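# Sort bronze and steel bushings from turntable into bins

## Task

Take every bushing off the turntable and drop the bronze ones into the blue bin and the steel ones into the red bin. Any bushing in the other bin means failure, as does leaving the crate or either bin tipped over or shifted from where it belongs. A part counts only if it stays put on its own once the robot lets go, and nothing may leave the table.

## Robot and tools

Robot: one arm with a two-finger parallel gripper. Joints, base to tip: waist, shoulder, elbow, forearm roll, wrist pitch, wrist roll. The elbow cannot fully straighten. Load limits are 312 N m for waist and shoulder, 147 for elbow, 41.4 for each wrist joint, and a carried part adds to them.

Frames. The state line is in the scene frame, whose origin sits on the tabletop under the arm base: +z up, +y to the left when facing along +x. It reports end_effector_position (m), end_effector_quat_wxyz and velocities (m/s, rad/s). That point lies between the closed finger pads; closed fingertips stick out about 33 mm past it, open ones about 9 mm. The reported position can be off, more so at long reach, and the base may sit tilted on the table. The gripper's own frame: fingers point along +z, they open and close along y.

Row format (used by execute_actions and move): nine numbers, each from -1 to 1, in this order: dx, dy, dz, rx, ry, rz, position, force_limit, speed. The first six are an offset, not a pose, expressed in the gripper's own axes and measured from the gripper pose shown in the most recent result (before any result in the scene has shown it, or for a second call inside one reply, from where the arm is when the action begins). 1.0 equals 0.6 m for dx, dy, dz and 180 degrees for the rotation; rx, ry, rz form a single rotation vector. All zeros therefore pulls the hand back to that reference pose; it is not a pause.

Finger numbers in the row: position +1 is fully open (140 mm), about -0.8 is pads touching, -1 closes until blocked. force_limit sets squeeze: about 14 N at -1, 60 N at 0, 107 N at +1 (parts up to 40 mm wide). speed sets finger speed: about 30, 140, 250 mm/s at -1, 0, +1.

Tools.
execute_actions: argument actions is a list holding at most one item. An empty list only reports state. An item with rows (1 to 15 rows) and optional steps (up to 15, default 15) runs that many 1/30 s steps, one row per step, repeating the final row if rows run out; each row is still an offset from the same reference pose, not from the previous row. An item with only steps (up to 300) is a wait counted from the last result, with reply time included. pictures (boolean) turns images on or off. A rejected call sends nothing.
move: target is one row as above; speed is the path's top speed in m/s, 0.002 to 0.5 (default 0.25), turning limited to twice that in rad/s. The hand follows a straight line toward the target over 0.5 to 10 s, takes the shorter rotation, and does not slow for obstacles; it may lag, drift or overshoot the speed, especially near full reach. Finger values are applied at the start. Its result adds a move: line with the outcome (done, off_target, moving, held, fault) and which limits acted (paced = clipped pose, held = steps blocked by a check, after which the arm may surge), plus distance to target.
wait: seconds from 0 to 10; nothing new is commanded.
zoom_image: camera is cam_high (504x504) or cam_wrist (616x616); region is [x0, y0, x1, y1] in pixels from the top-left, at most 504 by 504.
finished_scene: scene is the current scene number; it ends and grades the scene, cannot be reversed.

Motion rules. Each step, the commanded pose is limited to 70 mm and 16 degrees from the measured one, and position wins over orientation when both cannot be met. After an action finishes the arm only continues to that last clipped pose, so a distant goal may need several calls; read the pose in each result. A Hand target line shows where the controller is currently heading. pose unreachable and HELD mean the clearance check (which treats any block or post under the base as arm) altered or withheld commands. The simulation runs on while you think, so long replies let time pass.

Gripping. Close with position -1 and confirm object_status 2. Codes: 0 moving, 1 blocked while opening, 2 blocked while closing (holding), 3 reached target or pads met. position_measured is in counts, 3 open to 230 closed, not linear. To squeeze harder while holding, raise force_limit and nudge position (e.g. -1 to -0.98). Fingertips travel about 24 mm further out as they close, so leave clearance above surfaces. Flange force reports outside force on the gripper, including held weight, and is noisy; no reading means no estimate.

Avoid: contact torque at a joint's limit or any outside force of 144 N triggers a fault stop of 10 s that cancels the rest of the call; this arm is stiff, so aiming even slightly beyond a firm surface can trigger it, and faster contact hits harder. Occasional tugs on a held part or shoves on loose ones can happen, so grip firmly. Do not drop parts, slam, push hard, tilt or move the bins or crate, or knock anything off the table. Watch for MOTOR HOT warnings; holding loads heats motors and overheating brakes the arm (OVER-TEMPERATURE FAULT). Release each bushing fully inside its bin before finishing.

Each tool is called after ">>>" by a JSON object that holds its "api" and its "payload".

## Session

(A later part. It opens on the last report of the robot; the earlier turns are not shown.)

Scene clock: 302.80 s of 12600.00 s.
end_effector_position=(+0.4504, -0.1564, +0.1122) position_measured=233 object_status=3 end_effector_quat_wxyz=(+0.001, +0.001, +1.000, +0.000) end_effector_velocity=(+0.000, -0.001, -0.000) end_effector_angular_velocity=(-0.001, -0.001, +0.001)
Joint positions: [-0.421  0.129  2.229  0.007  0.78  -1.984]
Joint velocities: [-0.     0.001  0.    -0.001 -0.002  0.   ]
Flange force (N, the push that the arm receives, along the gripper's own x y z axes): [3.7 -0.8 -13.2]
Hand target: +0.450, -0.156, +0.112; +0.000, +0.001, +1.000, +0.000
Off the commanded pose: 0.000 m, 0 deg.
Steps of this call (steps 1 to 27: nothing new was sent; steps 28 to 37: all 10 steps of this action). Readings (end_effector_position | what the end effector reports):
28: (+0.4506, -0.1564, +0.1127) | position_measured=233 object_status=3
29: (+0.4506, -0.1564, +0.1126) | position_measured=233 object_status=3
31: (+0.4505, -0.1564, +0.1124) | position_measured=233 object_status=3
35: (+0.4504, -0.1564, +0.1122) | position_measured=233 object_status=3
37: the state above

>>> {"api": "move", "payload": {"target": [-0.02,0,0.0006,0,0,0,-1,0,0], "speed": 0.012}}

>>> {"api": "zoom_image", "payload": {"camera": "cam_wrist", "region": [280,260,350,330]}}

Scene clock: 304.63 s of 12600.00 s.
end_effector_position=(+0.4624, -0.1564, +0.1118) position_measured=233 object_status=3 end_effector_quat_wxyz=(+0.001, +0.001, +1.000, +0.000) end_effector_velocity=(+0.001, -0.000, +0.000) end_effector_angular_velocity=(+0.000, +0.001, +0.000)
Joint positions: [-0.411  0.145  2.21   0.007  0.782 -1.975]
Joint velocities: [ 0.     0.002 -0.002 -0.     0.001  0.001]
Flange force (N, the push that the arm receives, along the gripper's own x y z axes): [15.8 -0.8 -58.2]
Hand target: +0.462, -0.156, +0.112; +0.001, +0.001, +1.000, +0.000
Off the commanded pose: 0.000 m, 0 deg.
move: done

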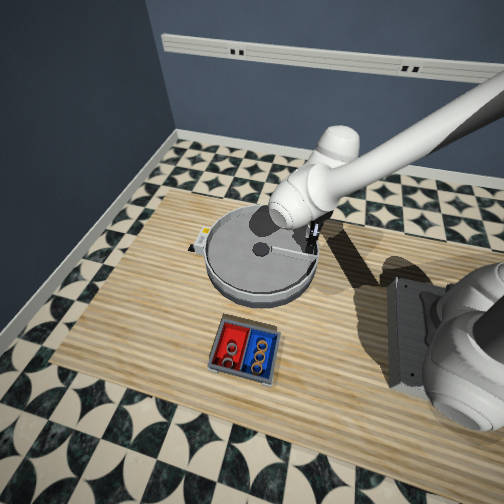

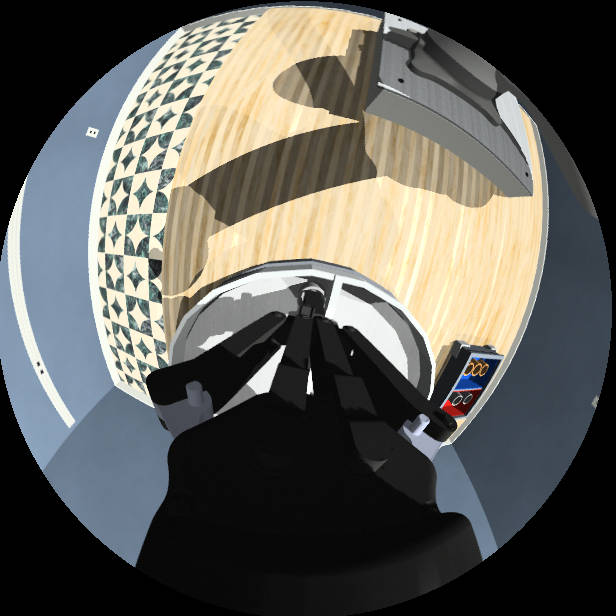

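Region (280, 260, 350, 330) of cam_wrist's 616x616 image, scaled by 7.200, with more detail than that image has.

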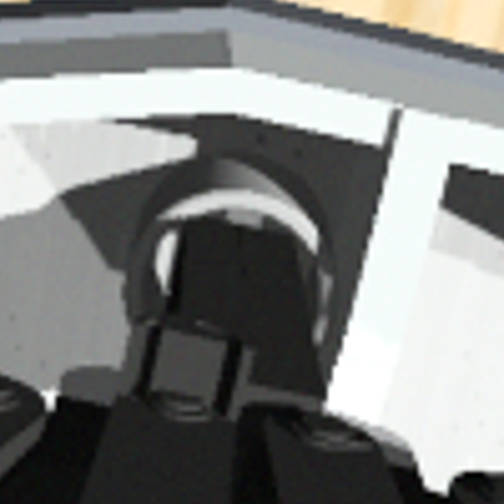

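>>> {"api": "execute_actions", "payload": {"actions": [{"rows":[[0,0,-0.0015,0,0,0,-1,0,0],[0,0,-0.0025,0,0,0,-1,0,0],[0.001,0,-0.0025,0,0,0,-1,0,0],[0.003,0,-0.0025,0,0,0,-1,0,0],[0.005,0,-0.0025,0,0,0,-1,0,0],[0.0065,0,-0.0025,0,0,0,-1,0,0],[0.007,0,-0.0025,0,0,0,-1,0,0],[0.007,0,-0.002,0,0,0,-1,0,0],[0.007,0,-0.0015,0,0,0,-1,0,0],[0.007,0,-0.0011,0,0,0,-1,0,0],[0.007,0,-0.0008,0,0,0,-1,0,0],[0.007,0,-0.0006,0,0,0,-1,0,0]],"steps":15}]}}

>>> {"api": "zoom_image", "payload": {"camera": "cam_wrist", "region": [280,260,350,330]}}

Scene clock: 307.50 s of 12600.00 s.
end_effector_position=(+0.4583, -0.1564, +0.1124) position_measured=233 object_status=3 end_effector_quat_wxyz=(+0.001, +0.001, +1.000, +0.000) end_effector_velocity=(+0.000, -0.001, -0.001) end_effector_angular_velocity=(-0.002, -0.002, +0.002)
Joint positions: [-0.414  0.139  2.216  0.007  0.782 -1.978]
Joint velocities: [-0.001 -0.     0.002 -0.001 -0.005 -0.001]
Flange force (N, the push that the arm receives, along the gripper's own x y z axes): [5.7 -2.7 -6.2]
Hand target: +0.458, -0.156, +0.112; +0.001, +0.001, +1.000, +0.000
Off the commanded pose: 0.000 m, 0 deg.
Steps of this call (steps 1 to 71: nothing new was sent; steps 72 to 86: all 15 steps of this action). Readings (end_effector_position | what the end effector reports):
72: (+0.4624, -0.1564, +0.1118) | position_measured=233 object_status=3
73: (+0.4623, -0.1564, +0.1119) | position_measured=233 object_status=3
75: (+0.4621, -0.1563, +0.1124) | position_measured=233 object_status=3
79: (+0.4595, -0.1563, +0.1131) | position_measured=233 object_status=3
86: the state above

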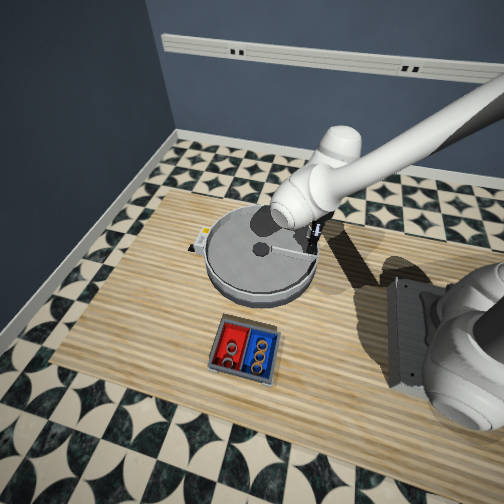

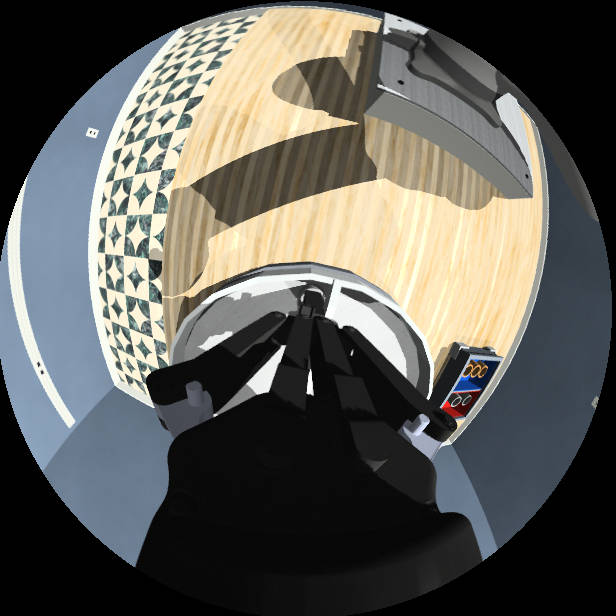

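Region (280, 260, 350, 330) of cam_wrist's 616x616 image, scaled by 7.200, with more detail than that image has.

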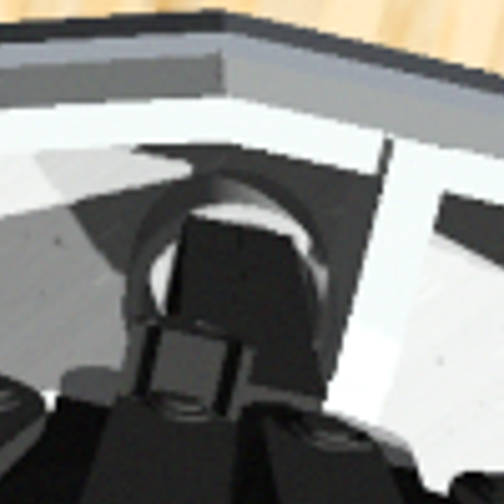

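>>> {"api": "execute_actions", "payload": {"actions": [{"rows":[[0.0015,0,0.0002,0,0,0,-1,0,0],[0.0015,0,0.0005,0,0,0,-1,0,0],[0.0015,0,0.0008,0,0,0,-1,0,0]],"steps":7}], "pictures": false}}

>>> {"api": "move", "payload": {"target": [-0.025,0,0,0,0,0,-1,0,0], "speed": 0.015}}

>>> {"api": "zoom_image", "payload": {"camera": "cam_wrist", "region": [280,260,350,330]}}

Scene clock: 308.97 s of 12600.00 s.
end_effector_position=(+0.4575, -0.1564, +0.1120) position_measured=233 object_status=3 end_effector_quat_wxyz=(+0.001, +0.001, +1.000, +0.000) end_effector_velocity=(+0.000, -0.001, +0.000) end_effector_angular_velocity=(-0.002, -0.003, +0.000)
Joint positions: [-0.415  0.138  2.218  0.007  0.781 -1.979]
Joint velocities: [-0.001 -0.001  0.001 -0.001 -0.003 -0.   ]
Flange force (N, the push that the arm receives, along the gripper's own x y z axes): [4.0 -2.0 -31.2]
Hand target: +0.457, -0.156, +0.112; +0.001, +0.001, +1.000, +0.000
Off the commanded pose: 0.000 m, 0 deg.
Steps of this call (steps 1 to 37: nothing new was sent; steps 38 to 44: all 7 steps of this action). Readings (end_effector_position | what the end effector reports):
38: (+0.4581, -0.1564, +0.1122) | position_measured=233 object_status=3
39: (+0.4580, -0.1564, +0.1121) | position_measured=233 object_status=3
41: (+0.4577, -0.1564, +0.1120) | position_measured=233 object_status=3
44: the state above

Scene clock: 310.43 s of 12600.00 s.
end_effector_position=(+0.4723, -0.1564, +0.1120) position_measured=233 object_status=3 end_effector_quat_wxyz=(+0.001, +0.001, +1.000, +0.000) end_effector_velocity=(+0.002, -0.001, -0.000) end_effector_angular_velocity=(-0.001, -0.001, +0.001)
Joint positions: [-0.403  0.158  2.194  0.007  0.786 -1.967]
Joint velocities: [ 0.001  0.002 -0.002 -0.001 -0.001  0.   ]
Flange force (N, the push that the arm receives, along the gripper's own x y z axes): [5.3 4.4 -32.8]
Hand target: +0.472, -0.156, +0.112; +0.001, +0.001, +1.000, +0.000
Off the commanded pose: 0.000 m, 0 deg.
move: done

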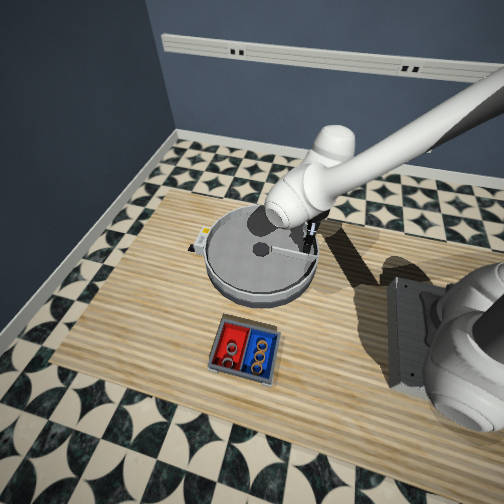

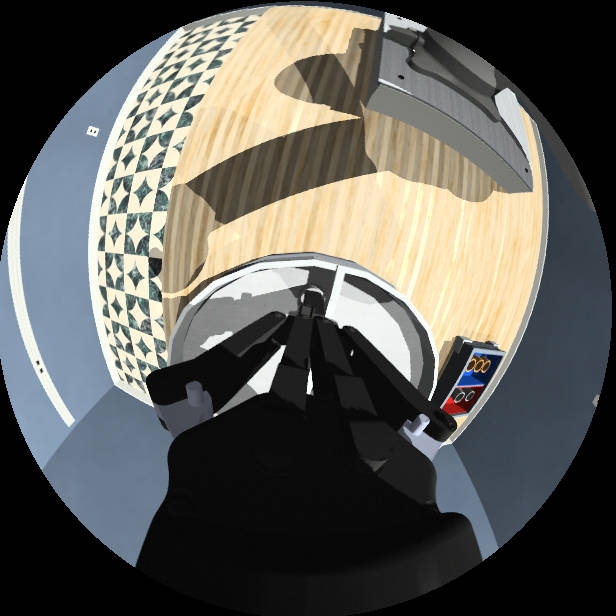

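Region (280, 260, 350, 330) of cam_wrist's 616x616 image, scaled by 7.200, with more detail than that image has.

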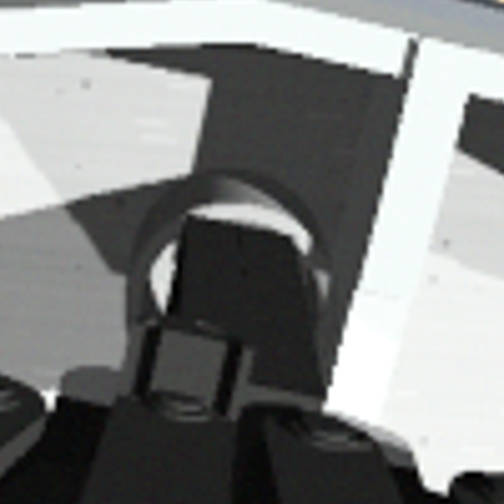

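>>> {"api": "move", "payload": {"target": [-0.0333,0,0,0,0,0,-1,0,0], "speed": 0.02}}

>>> {"api": "execute_actions", "payload": {"actions": [{"rows":[[0,0,-0.002,0,0,0,-1,0,0],[0,0,-0.005,0,0,0,-1,0,0],[0,0,-0.009,0,0,0,-1,0,0],[0,0,-0.014,0,0,0,-1,0,0],[0,0,-0.018,0,0,0,-1,0,0],[0,0,-0.02,0,0,0,-1,0,0]],"steps":7}], "pictures": false}}

>>> {"api": "execute_actions", "payload": {"actions": []}}

Scene clock: 315.37 s of 12600.00 s.
end_effector_position=(+0.4922, -0.1565, +0.1120) position_measured=233 object_status=3 end_effector_quat_wxyz=(+0.001, +0.001, +1.000, +0.000) end_effector_velocity=(+0.002, +0.000, +0.000) end_effector_angular_velocity=(-0.000, -0.002, +0.000)
Joint positions: [-0.389  0.185  2.16   0.007  0.793 -1.952]
Joint velocities: [ 0.001  0.002 -0.002  0.    -0.001  0.001]
Flange force (N, the push that the arm receives, along the gripper's own x y z axes): [4.2 0.4 -39.9]
Hand target: +0.492, -0.156, +0.112; +0.001, +0.001, +1.000, +0.000
Off the commanded pose: 0.000 m, 0 deg.
move: done

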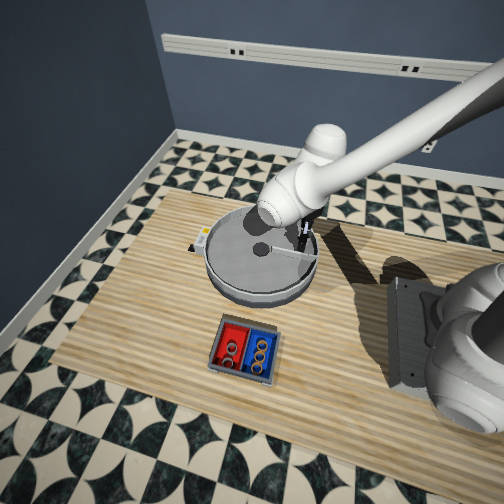

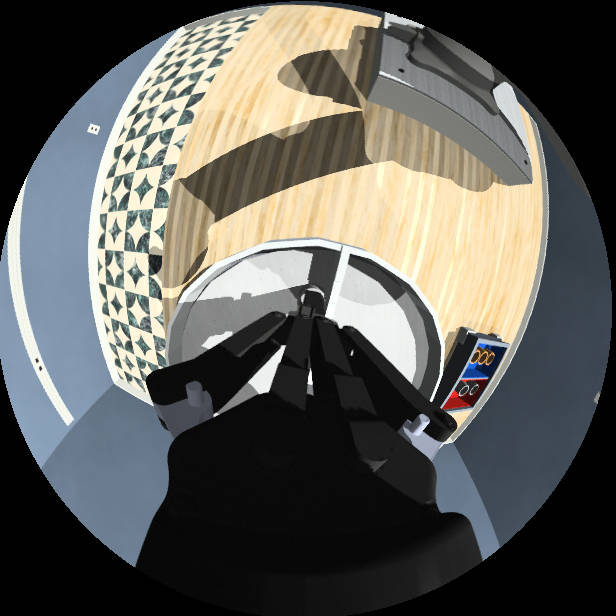

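Scene clock: 315.60 s of 12600.00 s.
end_effector_position=(+0.4922, -0.1564, +0.1201) position_measured=233 object_status=3 end_effector_quat_wxyz=(+0.001, +0.001, +1.000, +0.000) end_effector_velocity=(+0.002, -0.000, +0.049) end_effector_angular_velocity=(-0.002, -0.005, -0.000)
Joint positions: [-0.389  0.174  2.154  0.007  0.81  -1.952]
Joint velocities: [-0.    -0.066 -0.038 -0.     0.098  0.001]
Flange force (N, the push that the arm receives, along the gripper's own x y z axes): [-1.4 0.8 -2.6]
Hand target: +0.492, -0.157, +0.124; +0.001, +0.001, +1.000, +0.000
Off the commanded pose: 0.004 m, 0 deg.
Steps of this call (steps 1 to 7: all 7 steps of this action). Readings (end_effector_position | what the end effector reports):
1: (+0.4922, -0.1565, +0.1120) | position_measured=233 object_status=3
2: (+0.4922, -0.1565, +0.1122) | position_measured=233 object_status=3
4: (+0.4920, -0.1564, +0.1142) | position_measured=233 object_status=3
7: the state above

Scene clock: 315.60 s of 12600.00 s.
end_effector_position=(+0.4922, -0.1564, +0.1201) position_measured=233 object_status=3 end_effector_quat_wxyz=(+0.001, +0.001, +1.000, +0.000) end_effector_velocity=(+0.002, -0.000, +0.049) end_effector_angular_velocity=(-0.002, -0.005, -0.000)
Joint positions: [-0.389  0.174  2.154  0.007  0.81  -1.952]
Joint velocities: [-0.    -0.066 -0.038 -0.     0.098  0.001]
Flange force (N, the push that the arm receives, along the gripper's own x y z axes): [-1.4 0.8 -2.6]
Hand target: +0.492, -0.157, +0.124; +0.001, +0.001, +1.000, +0.000
Off the commanded pose: 0.004 m, 0 deg.

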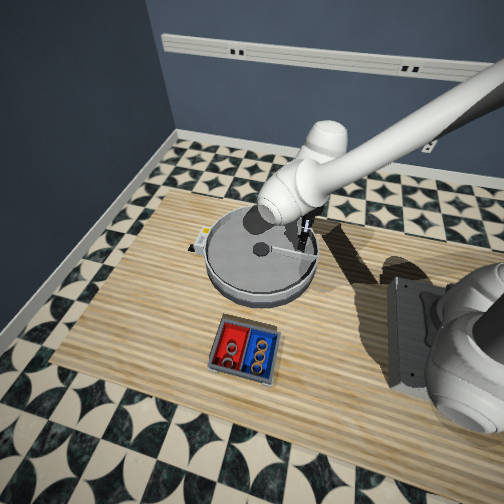

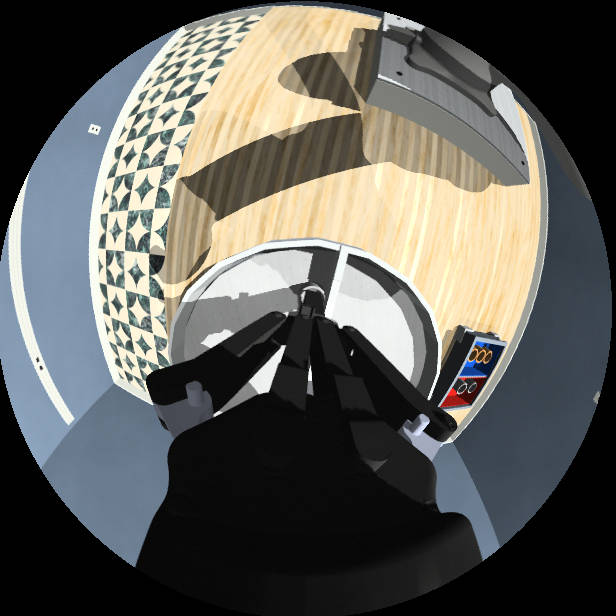

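>>> {"api": "move", "payload": {"target": [-0.0087,-0.0193,-0.0065,0,0,0.319,-0.28,0.2,0], "speed": 0.5}}

>>> {"api": "zoom_image", "payload": {"camera": "cam_wrist", "region": [250,220,370,340]}}

Scene clock: 317.93 s of 12600.00 s.
end_effector_position=(+0.4973, -0.1681, +0.1239) position_measured=164 object_status=3 end_effector_quat_wxyz=(+0.000, +0.481, +0.877, +0.001) end_effector_velocity=(-0.001, +0.001, -0.001) end_effector_angular_velocity=(-0.001, +0.003, -0.007)
Joint positions: [-0.406  0.181  2.135  0.007  0.821 -0.968]
Joint velocities: [ 0.002  0.     0.001 -0.003  0.     0.011]
Flange force (N, the push that the arm receives, along the gripper's own x y z axes): [-1.2 -4.1 -2.7]
Hand target: +0.497, -0.168, +0.124; +0.000, +0.481, +0.877, +0.001
Off the commanded pose: 0.000 m, 0 deg.
move: done

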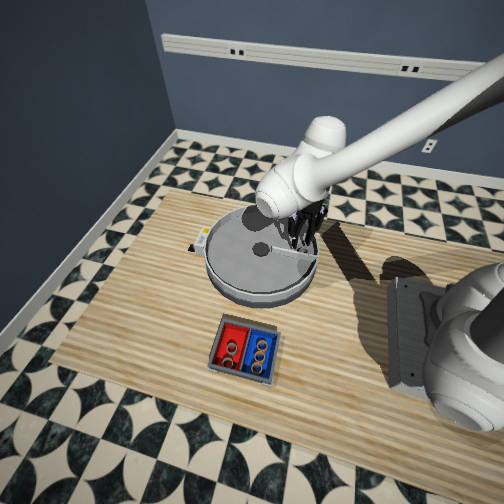

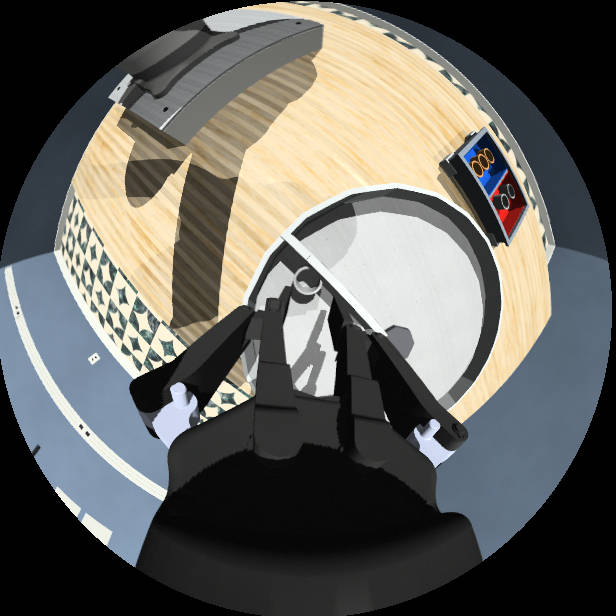

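Region (250, 220, 370, 340) of cam_wrist's 616x616 image, scaled by 4.200, with more detail than that image has.

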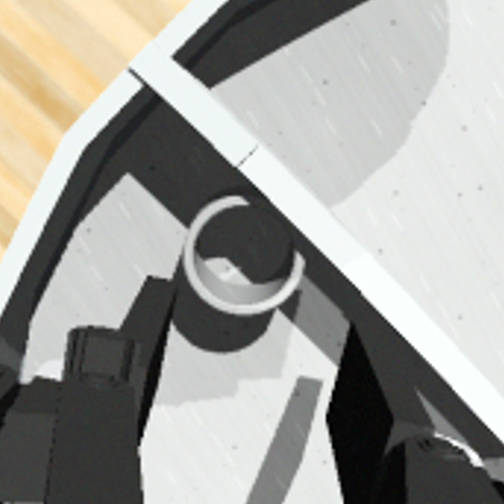

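>>> {"api": "move", "payload": {"target": [0.011,-0.017,0.016,0,0,0,-0.28,0.2,0], "speed": 0.1}}

>>> {"api": "zoom_image", "payload": {"camera": "cam_wrist", "region": [250,240,370,360]}}

Scene clock: 320.47 s of 12600.00 s.
end_effector_position=(+0.4853, -0.1680, +0.1144) position_measured=164 object_status=3 end_effector_quat_wxyz=(+0.000, +0.481, +0.877, +0.001) end_effector_velocity=(-0.000, -0.001, -0.001) end_effector_angular_velocity=(-0.001, -0.003, +0.000)
Joint positions: [-0.415  0.177  2.163  0.008  0.797 -0.977]
Joint velocities: [-0.002 -0.     0.003 -0.    -0.005 -0.002]
Flange force (N, the push that the arm receives, along the gripper's own x y z axes): [-8.9 -8.0 -1.5]
Hand target: +0.485, -0.168, +0.114; +0.000, +0.481, +0.877, +0.001
Off the commanded pose: 0.000 m, 0 deg.
move: done

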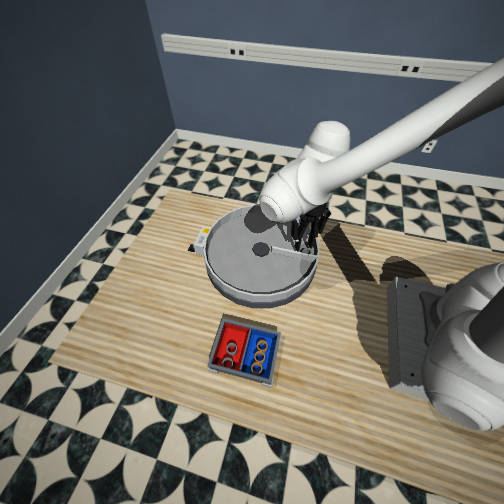

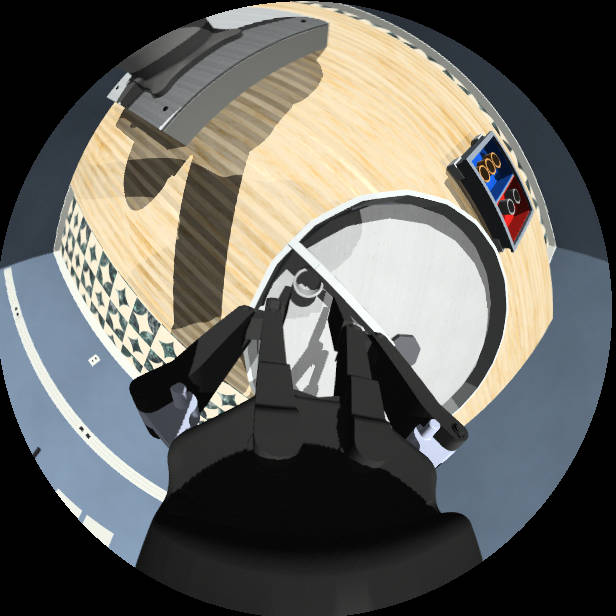

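Region (250, 240, 370, 360) of cam_wrist's 616x616 image, scaled by 4.200, with more detail than that image has.

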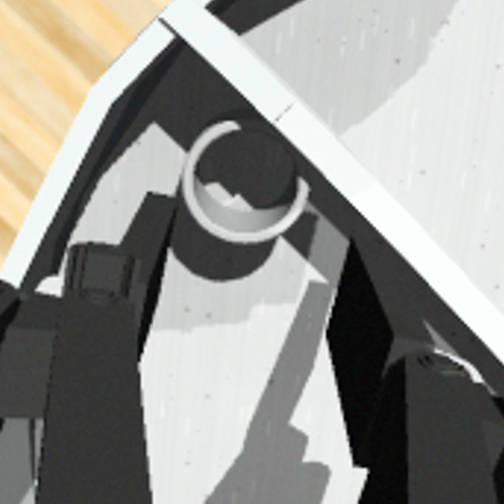

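>>> {"api": "execute_actions", "payload": {"actions": [{"rows":[[0,0,-0.004,0,0,0,-0.28,0,0],[0,0,-0.009,0,0,0,-0.28,0,0],[0,0,-0.014,0,0,0,-0.5,0,0],[0,0,-0.018,0,0,0,-1,0,0]],"steps":9}], "pictures": false}}

>>> {"api": "move", "payload": {"target": [0.0475,-0.0387,0,0,0,-0.319,-1,0,0], "speed": 0.5}}

>>> {"api": "zoom_image", "payload": {"camera": "cam_wrist", "region": [250,220,370,340]}}

Scene clock: 326.37 s of 12600.00 s.
end_effector_position=(+0.4853, -0.1679, +0.1243) position_measured=207 object_status=0 end_effector_quat_wxyz=(+0.001, +0.481, +0.877, +0.001) end_effector_velocity=(-0.000, -0.000, +0.010) end_effector_angular_velocity=(-0.001, +0.002, +0.001)
Joint positions: [-0.415  0.164  2.156  0.008  0.818 -0.977]
Joint velocities: [-0.    -0.013 -0.009 -0.002  0.023  0.   ]
Flange force (N, the push that the arm receives, along the gripper's own x y z axes): [2.5 -2.0 -5.5]
Hand target: +0.485, -0.168, +0.125; +0.000, +0.481, +0.877, +0.001
Off the commanded pose: 0.001 m, 0 deg.
Steps of this call (steps 1 to 168: nothing new was sent; steps 169 to 177: all 9 steps of this action). Readings (end_effector_position | what the end effector reports):
169: (+0.4852, -0.1680, +0.1144) | position_measured=164 object_status=3
170: (+0.4851, -0.1679, +0.1150) | position_measured=164 object_status=3
172: (+0.4852, -0.1679, +0.1184) | position_measured=169 object_status=0
176: (+0.4853, -0.1679, +0.1239) | position_measured=199 object_status=0
177: the state above

Scene clock: 328.27 s of 12600.00 s.
end_effector_position=(+0.4505, -0.1564, +0.1252) position_measured=233 object_status=3 end_effector_quat_wxyz=(+0.001, +0.001, +1.000, +0.000) end_effector_velocity=(-0.001, +0.001, -0.000) end_effector_angular_velocity=(+0.004, +0.001, +0.006)
Joint positions: [-0.421  0.11   2.219  0.007  0.808 -1.985]
Joint velocities: [-0.002 -0.     0.001  0.005  0.002 -0.012]
Flange force (N, the push that the arm receives, along the gripper's own x y z axes): [4.9 -3.5 -3.1]
Hand target: +0.450, -0.156, +0.125; +0.001, +0.001, +1.000, +0.000
Off the commanded pose: 0.000 m, 0 deg.
move: done

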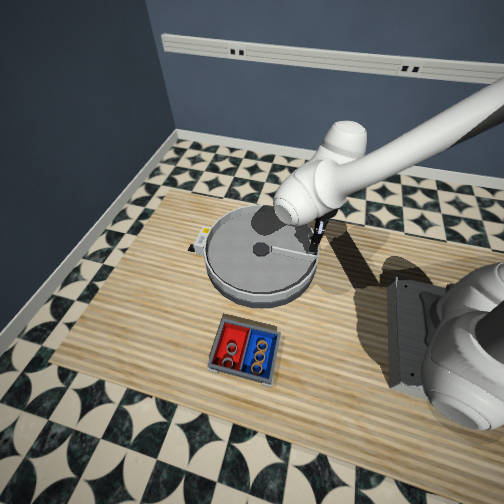

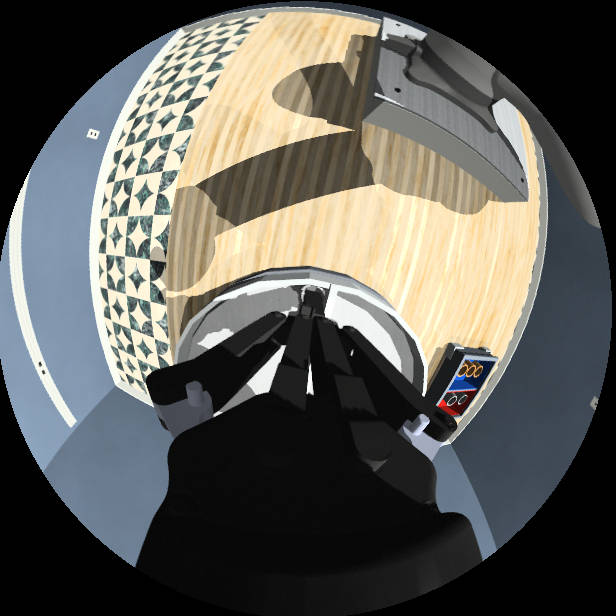

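Region (250, 220, 370, 340) of cam_wrist's 616x616 image, scaled by 4.200, with more detail than that image has.

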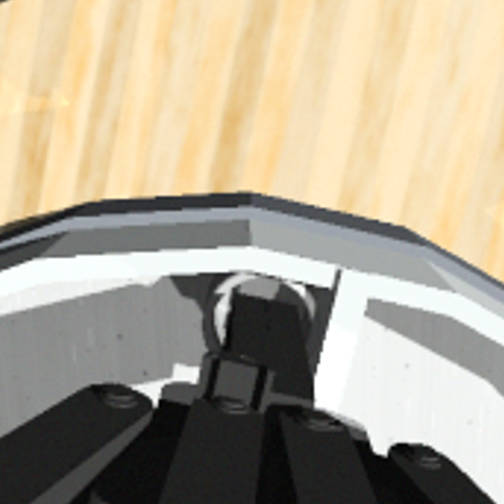

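>>> {"api": "move", "payload": {"target": [0.001,0,0.0208,0,0,0,-1,0,0], "speed": 0.02}}

>>> {"api": "execute_actions", "payload": {"actions": [{"rows":[[0,0,0.0003,0,0,0,-1,0,0],[0,0,0.0006,0,0,0,-1,0,0],[0,0,0.0009,0,0,0,-1,0,0],[0,0,0.0012,0,0,0,-1,0,0]],"steps":9}], "pictures": false}}

Scene clock: 336.43 s of 12600.00 s.
end_effector_position=(+0.4499, -0.1564, +0.1128) position_measured=233 object_status=3 end_effector_quat_wxyz=(+0.001, +0.001, +1.000, +0.000) end_effector_velocity=(+0.002, -0.000, -0.001) end_effector_angular_velocity=(-0.001, -0.003, +0.000)
Joint positions: [-0.421  0.127  2.23   0.007  0.781 -1.985]
Joint velocities: [ 0.001  0.002 -0.001  0.    -0.004  0.   ]
Flange force (N, the push that the arm receives, along the gripper's own x y z axes): [-0.3 -3.4 2.0]
Hand target: +0.450, -0.156, +0.113; +0.001, +0.001, +1.000, +0.000
Off the commanded pose: 0.000 m, 0 deg.
move: done

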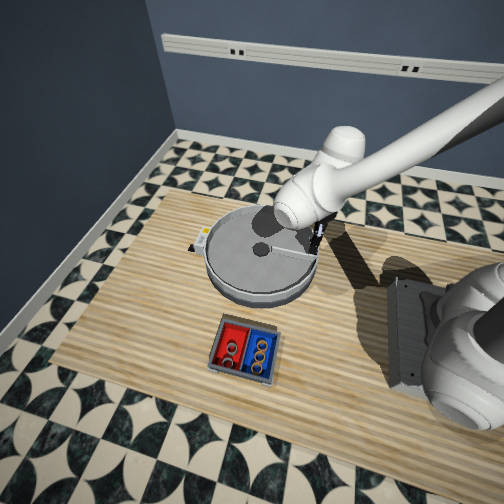

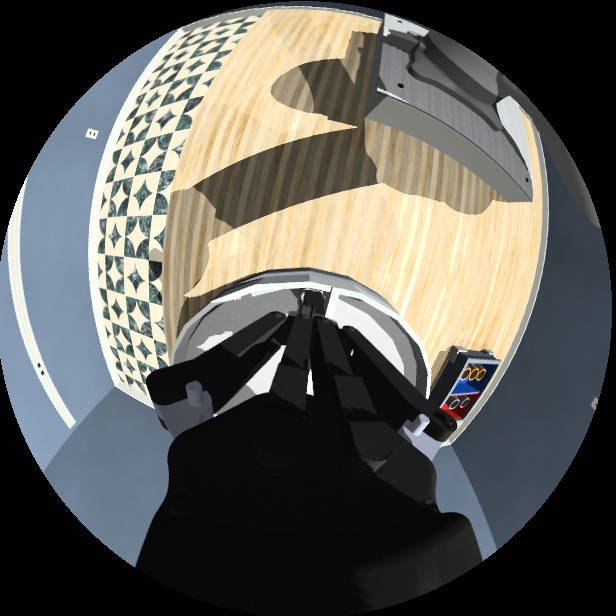

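Scene clock: 336.73 s of 12600.00 s.
end_effector_position=(+0.4499, -0.1564, +0.1122) position_measured=233 object_status=3 end_effector_quat_wxyz=(+0.001, +0.001, +1.000, +0.000) end_effector_velocity=(+0.002, -0.000, -0.000) end_effector_angular_velocity=(-0.001, -0.003, -0.000)
Joint positions: [-0.421  0.128  2.231  0.007  0.779 -1.985]
Joint velocities: [ 0.     0.001 -0.001  0.    -0.004 -0.   ]
Flange force (N, the push that the arm receives, along the gripper's own x y z axes): [4.8 -4.4 -11.7]
Hand target: +0.450, -0.156, +0.112; +0.001, +0.001, +1.000, +0.000
Off the commanded pose: 0.000 m, 0 deg.
Steps of this call (steps 1 to 9: all 9 steps of this action). Readings (end_effector_position | what the end effector reports):
1: (+0.4499, -0.1564, +0.1128) | position_measured=233 object_status=3
2: (+0.4499, -0.1564, +0.1127) | position_measured=233 object_status=3
4: (+0.4499, -0.1564, +0.1125) | position_measured=233 object_status=3
8: (+0.4499, -0.1564, +0.1122) | position_measured=233 object_status=3
9: the state above

>>> {"api": "execute_actions", "payload": {"actions": [{"rows":[[0,0,0.0003,0,0,0,-1,0,0],[0,0,0.0005,0,0,0,-1,0,0]],"steps":7}], "pictures": false}}

>>> {"api": "move", "payload": {"target": [-0.02,-0.004,0,0,0,0,-1,0,0], "speed": 0.015}}

>>> {"api": "zoom_image", "payload": {"camera": "cam_wrist", "region": [280,260,350,330]}}

Scene clock: 338.63 s of 12600.00 s.
end_effector_position=(+0.4499, -0.1564, +0.1120) position_measured=233 object_status=3 end_effector_quat_wxyz=(+0.001, +0.001, +1.000, +0.000) end_effector_velocity=(-0.001, +0.001, -0.001) end_effector_angular_velocity=(+0.000, +0.002, +0.002)
Joint positions: [-0.421  0.128  2.231  0.007  0.779 -1.985]
Joint velocities: [ 0.001  0.001  0.002 -0.001 -0.    -0.   ]
Flange force (N, the push that the arm receives, along the gripper's own x y z axes): [5.8 -0.6 -30.6]
Hand target: +0.450, -0.156, +0.112; +0.001, +0.001, +1.000, +0.000
Off the commanded pose: 0.000 m, 0 deg.
Steps of this call (steps 1 to 50: nothing new was sent; steps 51 to 57: all 7 steps of this action). Readings (end_effector_position | what the end effector reports):
51: (+0.4499, -0.1564, +0.1121) | position_measured=233 object_status=3
52: (+0.4499, -0.1564, +0.1121) | position_measured=233 object_status=3
54: (+0.4499, -0.1564, +0.1120) | position_measured=233 object_status=3
57: the state above

Scene clock: 339.90 s of 12600.00 s.
end_effector_position=(+0.4618, -0.1588, +0.1119) position_measured=233 object_status=3 end_effector_quat_wxyz=(+0.001, +0.001, +1.000, +0.000) end_effector_velocity=(+0.002, -0.001, +0.000) end_effector_angular_velocity=(-0.000, +0.000, +0.001)
Joint positions: [-0.416  0.145  2.21   0.007  0.782 -1.98 ]
Joint velocities: [ 0.     0.002 -0.003 -0.001  0.001  0.   ]
Flange force (N, the push that the arm receives, along the gripper's own x y z axes): [-2.7 -0.1 -30.1]
Hand target: +0.462, -0.159, +0.112; +0.001, +0.001, +1.000, +0.000
Off the commanded pose: 0.000 m, 0 deg.
move: done

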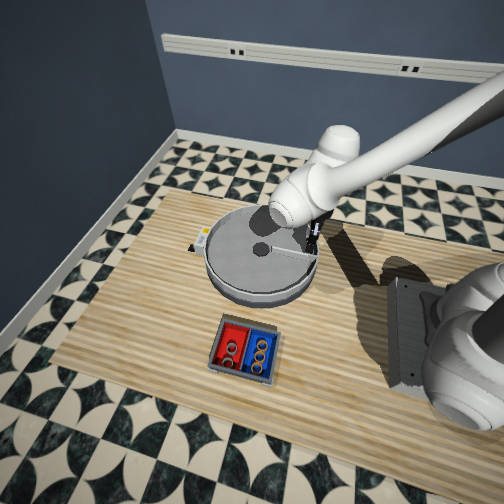

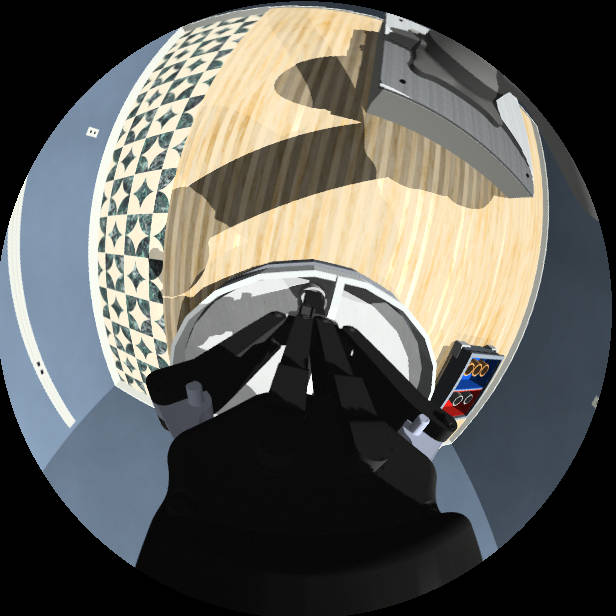

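Region (280, 260, 350, 330) of cam_wrist's 616x616 image, scaled by 7.200, with more detail than that image has.

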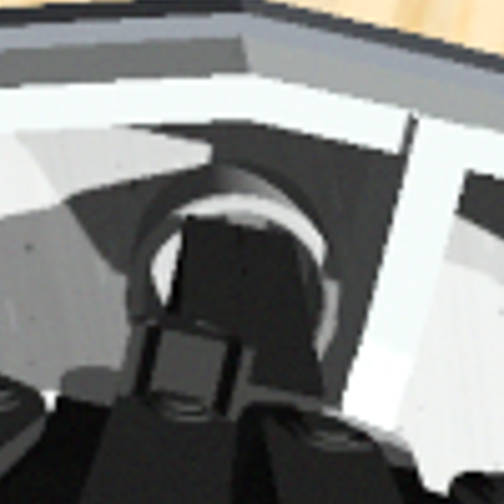

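>>> {"api": "move", "payload": {"target": [-0.097,-0.052,-0.0002,0,0,0,-1,0,0], "speed": 0.025}}

>>> {"api": "zoom_image", "payload": {"camera": "cam_wrist", "region": [280,260,350,330]}}

Scene clock: 343.87 s of 12600.00 s.
end_effector_position=(+0.5198, -0.1901, +0.1120) position_measured=233 object_status=3 end_effector_quat_wxyz=(+0.001, +0.001, +1.000, +0.000) end_effector_velocity=(+0.002, -0.001, -0.000) end_effector_angular_velocity=(-0.001, -0.001, +0.002)
Joint positions: [-0.427  0.235  2.093  0.007  0.809 -1.99 ]
Joint velocities: [ 0.     0.002 -0.002 -0.    -0.    -0.001]
Flange force (N, the push that the arm receives, along the gripper's own x y z axes): [7.4 -1.5 -3.2]
Hand target: +0.520, -0.190, +0.112; +0.001, +0.001, +1.000, +0.000
Off the commanded pose: 0.000 m, 0 deg.
move: done

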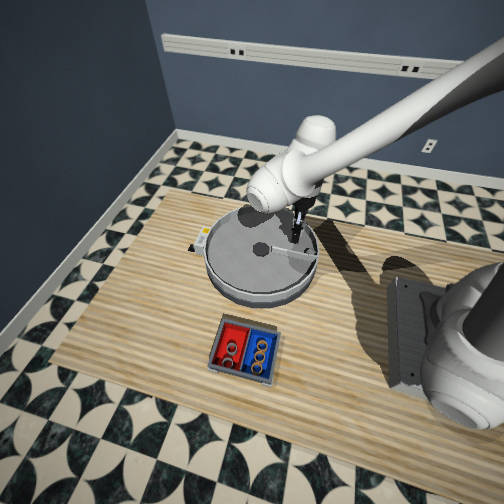

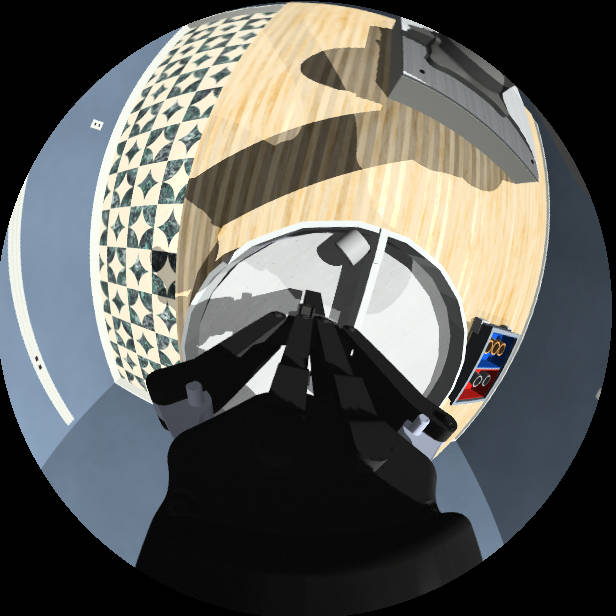

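Region (280, 260, 350, 330) of cam_wrist's 616x616 image, scaled by 7.200, with more detail than that image has.

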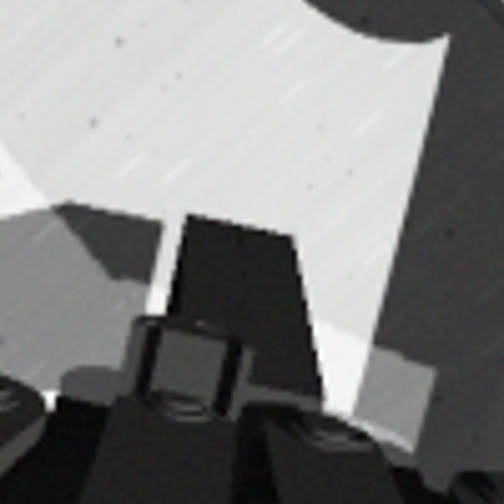

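>>> {"api": "move", "payload": {"target": [0.03,0.02,-0.05,0,0,0,-1,0,0], "speed": 0.15}}

>>> {"api": "zoom_image", "payload": {"camera": "cam_wrist", "region": [270,200,390,320]}}

Scene clock: 345.50 s of 12600.00 s.
end_effector_position=(+0.5018, -0.1782, +0.1420) position_measured=233 object_status=3 end_effector_quat_wxyz=(+0.001, +0.001, +1.000, +0.000) end_effector_velocity=(-0.001, +0.000, +0.001) end_effector_angular_velocity=(+0.000, +0.001, -0.000)
Joint positions: [-0.42   0.169  2.108  0.007  0.861 -1.983]
Joint velocities: [ 0.    -0.002 -0.    -0.     0.004  0.001]
Flange force (N, the push that the arm receives, along the gripper's own x y z axes): [3.7 -9.5 1.0]
Hand target: +0.502, -0.178, +0.142; +0.001, +0.001, +1.000, +0.000
Off the commanded pose: 0.000 m, 0 deg.
move: done

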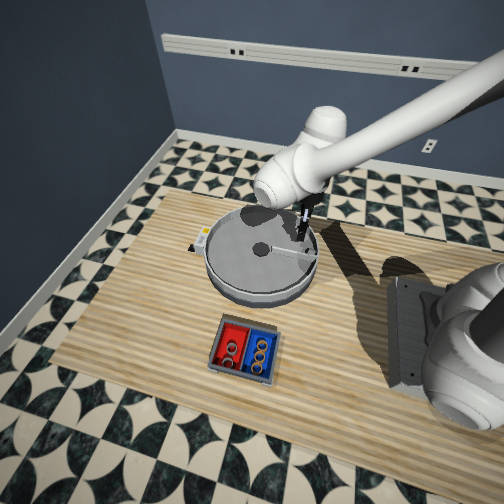

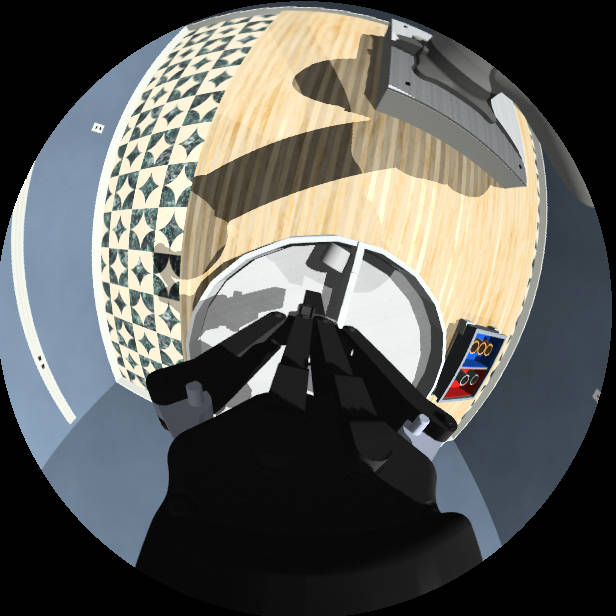

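Region (270, 200, 390, 320) of cam_wrist's 616x616 image, scaled by 4.200, with more detail than that image has.

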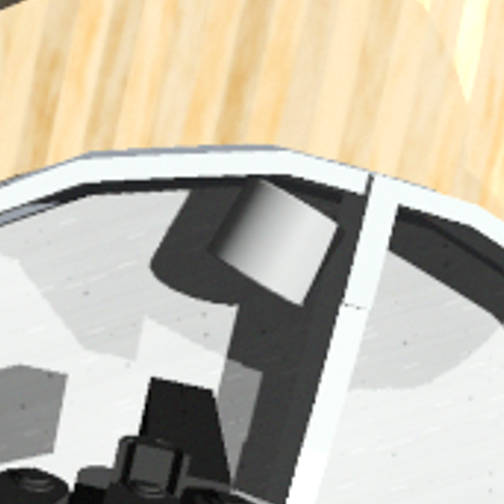

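>>> {"api": "move", "payload": {"target": [-0.022,0.055,0,0,0,0,-0.2,0,0], "speed": 0.15}}

>>> {"api": "zoom_image", "payload": {"camera": "cam_wrist", "region": [260,190,360,290]}}

Scene clock: 347.37 s of 12600.00 s.
end_effector_position=(+0.5151, -0.1453, +0.1420) position_measured=154 object_status=3 end_effector_quat_wxyz=(+0.001, +0.001, +1.000, +0.000) end_effector_velocity=(+0.002, +0.001, +0.000) end_effector_angular_velocity=(-0.001, -0.002, +0.001)
Joint positions: [-0.353  0.172  2.103  0.007  0.862 -1.916]
Joint velocities: [ 0.003  0.    -0.    -0.    -0.003  0.003]
Flange force (N, the push that the arm receives, along the gripper's own x y z axes): [2.2 -2.2 -1.8]
Hand target: +0.515, -0.145, +0.142; +0.001, +0.001, +1.000, +0.000
Off the commanded pose: 0.000 m, 0 deg.
move: done

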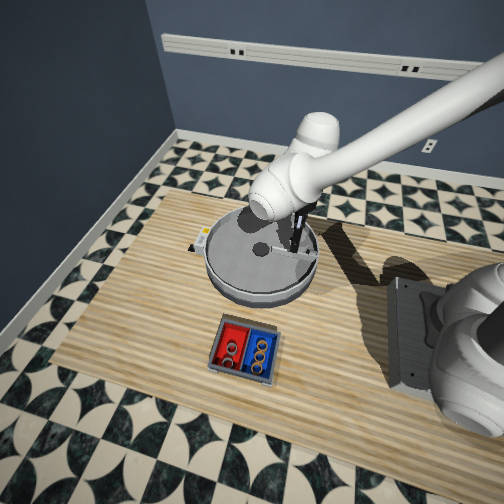

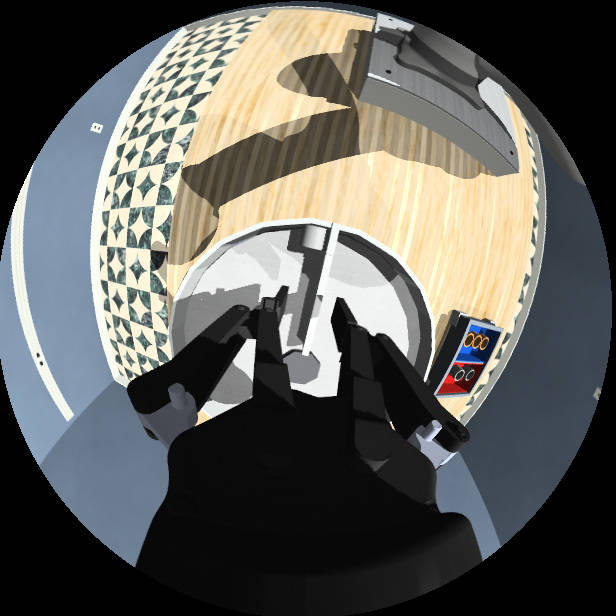

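Region (260, 190, 360, 290) of cam_wrist's 616x616 image, scaled by 5.040, with more detail than that image has.

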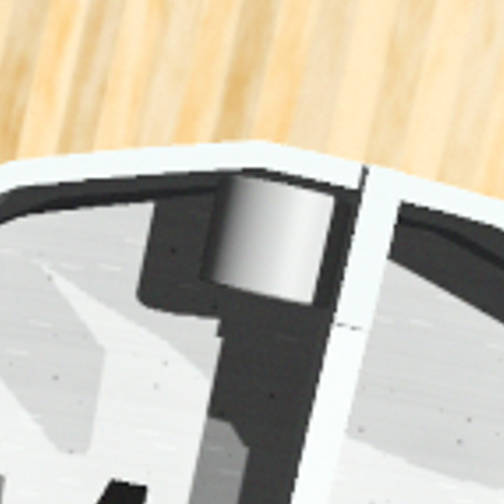

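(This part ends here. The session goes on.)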